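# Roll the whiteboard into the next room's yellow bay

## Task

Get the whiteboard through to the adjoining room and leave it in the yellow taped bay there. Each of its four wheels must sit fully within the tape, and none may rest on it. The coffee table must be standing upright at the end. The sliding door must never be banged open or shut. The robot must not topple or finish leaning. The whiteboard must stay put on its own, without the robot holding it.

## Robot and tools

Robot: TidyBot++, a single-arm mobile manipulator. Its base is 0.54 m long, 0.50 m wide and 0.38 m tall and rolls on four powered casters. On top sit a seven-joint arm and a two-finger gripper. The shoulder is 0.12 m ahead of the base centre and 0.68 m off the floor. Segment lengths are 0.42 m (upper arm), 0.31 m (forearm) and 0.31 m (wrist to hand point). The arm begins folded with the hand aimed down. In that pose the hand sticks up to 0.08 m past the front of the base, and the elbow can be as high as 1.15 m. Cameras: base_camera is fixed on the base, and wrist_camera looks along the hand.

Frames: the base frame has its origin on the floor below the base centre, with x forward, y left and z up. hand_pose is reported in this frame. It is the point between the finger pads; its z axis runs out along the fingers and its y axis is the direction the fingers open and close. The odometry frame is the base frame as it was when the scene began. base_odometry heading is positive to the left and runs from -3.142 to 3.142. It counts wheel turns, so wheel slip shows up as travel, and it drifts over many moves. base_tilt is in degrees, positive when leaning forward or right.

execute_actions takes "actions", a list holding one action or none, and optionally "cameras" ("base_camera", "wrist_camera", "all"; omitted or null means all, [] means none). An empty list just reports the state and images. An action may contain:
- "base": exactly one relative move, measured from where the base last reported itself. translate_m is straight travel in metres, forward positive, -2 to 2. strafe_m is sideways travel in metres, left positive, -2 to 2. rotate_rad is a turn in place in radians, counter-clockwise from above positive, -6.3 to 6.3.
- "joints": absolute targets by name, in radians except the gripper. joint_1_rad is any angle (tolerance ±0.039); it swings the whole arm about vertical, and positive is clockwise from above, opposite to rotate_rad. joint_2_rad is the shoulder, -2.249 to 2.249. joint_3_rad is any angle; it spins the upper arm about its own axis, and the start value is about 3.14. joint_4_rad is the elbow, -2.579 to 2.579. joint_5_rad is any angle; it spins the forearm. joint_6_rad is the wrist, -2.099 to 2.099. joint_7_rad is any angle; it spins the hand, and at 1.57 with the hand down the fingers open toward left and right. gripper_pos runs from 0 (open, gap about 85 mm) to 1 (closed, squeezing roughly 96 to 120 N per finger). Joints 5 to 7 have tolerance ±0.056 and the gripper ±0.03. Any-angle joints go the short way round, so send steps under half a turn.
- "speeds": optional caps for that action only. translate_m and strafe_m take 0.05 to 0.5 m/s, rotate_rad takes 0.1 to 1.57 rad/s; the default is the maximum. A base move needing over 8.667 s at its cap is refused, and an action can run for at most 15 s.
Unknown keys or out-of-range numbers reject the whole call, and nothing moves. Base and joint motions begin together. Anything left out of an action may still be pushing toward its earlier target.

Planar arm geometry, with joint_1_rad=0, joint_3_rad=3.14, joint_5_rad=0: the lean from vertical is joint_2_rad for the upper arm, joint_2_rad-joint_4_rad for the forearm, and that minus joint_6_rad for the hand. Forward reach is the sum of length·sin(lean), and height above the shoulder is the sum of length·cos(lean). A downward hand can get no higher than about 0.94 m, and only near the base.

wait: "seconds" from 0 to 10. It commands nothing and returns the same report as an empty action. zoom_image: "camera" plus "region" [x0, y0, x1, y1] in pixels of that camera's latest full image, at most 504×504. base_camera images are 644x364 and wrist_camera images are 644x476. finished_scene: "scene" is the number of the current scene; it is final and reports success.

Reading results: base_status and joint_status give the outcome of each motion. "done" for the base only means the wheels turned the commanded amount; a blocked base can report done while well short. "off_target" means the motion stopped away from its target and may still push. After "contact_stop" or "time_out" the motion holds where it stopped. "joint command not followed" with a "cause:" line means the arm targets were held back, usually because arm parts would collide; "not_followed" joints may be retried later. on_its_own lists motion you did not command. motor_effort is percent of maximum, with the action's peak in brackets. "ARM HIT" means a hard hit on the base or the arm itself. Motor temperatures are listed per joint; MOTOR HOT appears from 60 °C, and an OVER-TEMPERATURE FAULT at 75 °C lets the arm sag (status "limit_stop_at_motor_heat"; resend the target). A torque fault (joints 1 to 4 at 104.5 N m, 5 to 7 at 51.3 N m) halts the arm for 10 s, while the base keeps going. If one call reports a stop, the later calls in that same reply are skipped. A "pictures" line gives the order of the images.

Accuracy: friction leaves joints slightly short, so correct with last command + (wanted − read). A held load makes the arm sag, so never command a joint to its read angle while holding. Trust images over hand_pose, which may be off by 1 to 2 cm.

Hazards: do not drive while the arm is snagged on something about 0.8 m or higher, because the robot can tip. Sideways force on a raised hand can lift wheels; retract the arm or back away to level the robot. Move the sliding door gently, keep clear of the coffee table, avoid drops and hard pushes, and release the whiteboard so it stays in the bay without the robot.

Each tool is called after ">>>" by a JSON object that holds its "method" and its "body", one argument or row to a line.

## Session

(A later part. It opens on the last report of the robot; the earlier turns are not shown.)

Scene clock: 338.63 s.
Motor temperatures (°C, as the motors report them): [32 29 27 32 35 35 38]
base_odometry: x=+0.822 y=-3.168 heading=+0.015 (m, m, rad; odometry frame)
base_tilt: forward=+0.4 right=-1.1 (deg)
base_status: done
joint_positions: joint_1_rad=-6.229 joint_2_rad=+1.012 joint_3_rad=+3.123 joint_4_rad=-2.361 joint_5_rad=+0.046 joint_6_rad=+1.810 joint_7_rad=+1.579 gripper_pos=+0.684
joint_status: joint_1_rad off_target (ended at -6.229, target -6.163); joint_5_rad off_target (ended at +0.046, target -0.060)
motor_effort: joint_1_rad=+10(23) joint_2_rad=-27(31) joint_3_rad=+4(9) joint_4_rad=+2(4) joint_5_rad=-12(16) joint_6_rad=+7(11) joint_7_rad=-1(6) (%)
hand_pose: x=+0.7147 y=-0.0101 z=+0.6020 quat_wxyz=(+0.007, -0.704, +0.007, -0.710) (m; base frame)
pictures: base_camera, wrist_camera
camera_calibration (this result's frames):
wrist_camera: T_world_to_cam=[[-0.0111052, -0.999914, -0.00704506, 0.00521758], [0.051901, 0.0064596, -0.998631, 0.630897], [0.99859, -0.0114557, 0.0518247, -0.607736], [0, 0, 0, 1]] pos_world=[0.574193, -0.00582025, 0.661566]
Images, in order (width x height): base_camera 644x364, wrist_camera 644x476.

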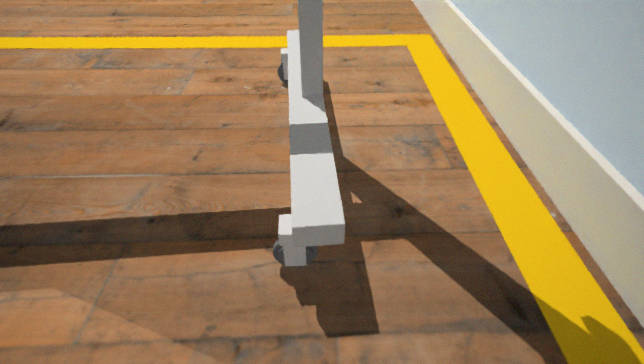

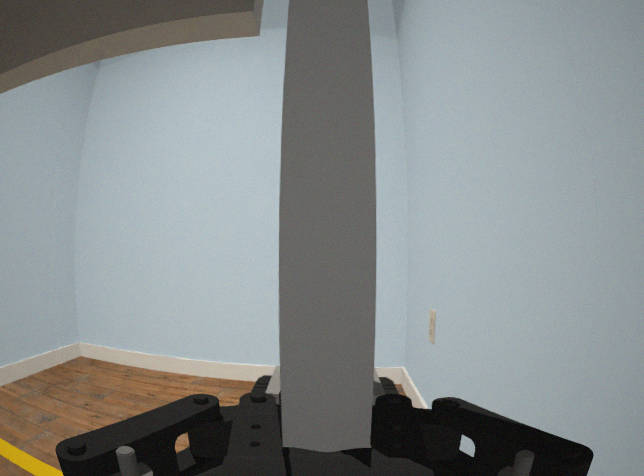

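Release, back off, and check the trailing wheels.

>>> {"method": "execute_actions", "body": {
  "actions": [
    {"joints":{"joint_1_rad":0.054,"joint_3_rad":3.125,"joint_5_rad":0.046,"gripper_pos":0.0}}
  ],
  "cameras": []
}}

>>> {"method": "execute_actions", "body": {
  "actions": [
    {"base":{"translate_m":-0.12}}
  ],
  "cameras": []
}}

>>> {"method": "execute_actions", "body": {
  "actions": [
    {"joints":{"joint_1_rad":-0.9,"joint_6_rad":1.3}}
  ]
}}

Scene clock: 343.80 s.
Motor temperatures (°C, as the motors report them): [32 29 27 32 35 35 38]
base_odometry: x=+0.822 y=-3.168 heading=+0.015 (m, m, rad; odometry frame)
base_tilt: forward=+0.4 right=-1.1 (deg)
base_status: not commanded
joint_positions: joint_1_rad=-6.229 joint_2_rad=+1.012 joint_3_rad=+3.123 joint_4_rad=-2.361 joint_5_rad=+0.046 joint_6_rad=+1.810 joint_7_rad=+1.579 gripper_pos=+0.000
joint_status: all done
motor_effort: joint_1_rad=+1(10) joint_2_rad=-30(30) joint_3_rad=-1(4) joint_4_rad=+2(2) joint_5_rad=+0(12) joint_6_rad=+9(9) joint_7_rad=+0(1) (%)
hand_pose: x=+0.7147 y=-0.0097 z=+0.6019 quat_wxyz=(+0.007, -0.704, +0.006, -0.710) (m; base frame)
pictures: none
No camera images: the call's "cameras" was empty. Leave "cameras" out to get every camera's image.

Scene clock: 345.13 s.
Motor temperatures (°C, as the motors report them): [32 29 27 32 35 35 38]
base_odometry: x=+0.702 y=-3.170 heading=+0.015 (m, m, rad; odometry frame)
base_tilt: forward=+0.3 right=-1.1 (deg)
base_status: done
joint_positions: joint_1_rad=-6.229 joint_2_rad=+1.012 joint_3_rad=+3.123 joint_4_rad=-2.360 joint_5_rad=+0.046 joint_6_rad=+1.810 joint_7_rad=+1.579 gripper_pos=+0.000
joint_status: not commanded
motor_effort: joint_1_rad=+1(3) joint_2_rad=-29(31) joint_3_rad=-1(1) joint_4_rad=+1(3) joint_5_rad=-1(0) joint_6_rad=+9(10) joint_7_rad=+1(0) (%)
hand_pose: x=+0.7148 y=-0.0097 z=+0.6020 quat_wxyz=(+0.007, -0.704, +0.006, -0.710) (m; base frame)
pictures: none
No camera images: the call's "cameras" was empty. Leave "cameras" out to get every camera's image.

Scene clock: 347.37 s.
Motor temperatures (°C, as the motors report them): [32 29 27 32 35 35 38]
base_odometry: x=+0.702 y=-3.170 heading=+0.015 (m, m, rad; odometry frame)
base_tilt: forward=+0.3 right=-1.2 (deg)
base_status: not commanded
joint_positions: joint_1_rad=-7.170 joint_2_rad=+1.012 joint_3_rad=+3.123 joint_4_rad=-2.360 joint_5_rad=+0.046 joint_6_rad=+1.342 joint_7_rad=+1.579 gripper_pos=+0.000
joint_status: all done
motor_effort: joint_1_rad=+1(3) joint_2_rad=-28(29) joint_3_rad=-1(2) joint_4_rad=+0(2) joint_5_rad=-1(0) joint_6_rad=+8(9) joint_7_rad=+0(0) (%)
hand_pose: x=+0.4558 y=+0.4520 z=+0.4612 quat_wxyz=(+0.248, -0.759, -0.382, -0.466) (m; base frame)
pictures: base_camera, wrist_camera
camera_calibration (this result's frames):
wrist_camera: T_world_to_cam=[[0.8079, -0.589305, -0.00406602, -0.0968531], [-0.241324, -0.324529, -0.914573, 0.745164], [0.537643, 0.739865, -0.4044, -0.255626], [0, 0, 0, 1]] pos_world=[0.395509, 0.37388, 0.577738]
Images, in order (width x height): base_camera 644x364, wrist_camera 644x476.

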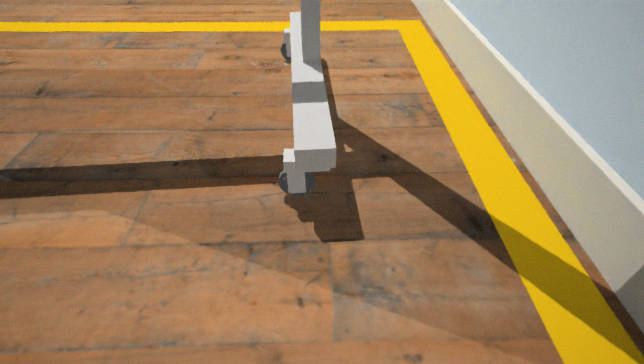

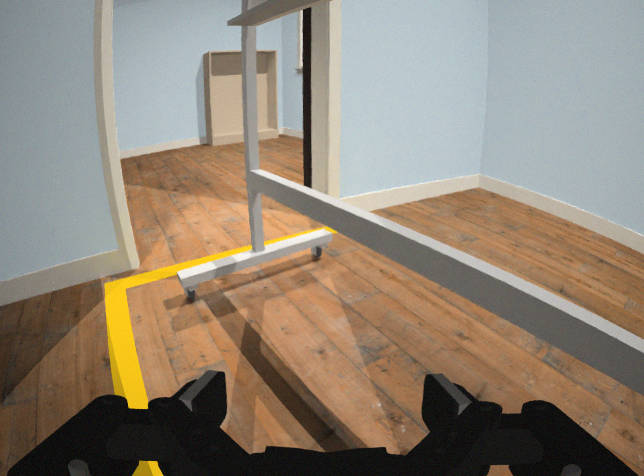

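All four wheels are well inside the tape.

>>> {"method": "finished_scene", "body": {
  "scene": 1
}}

The scene is finished: the task was done.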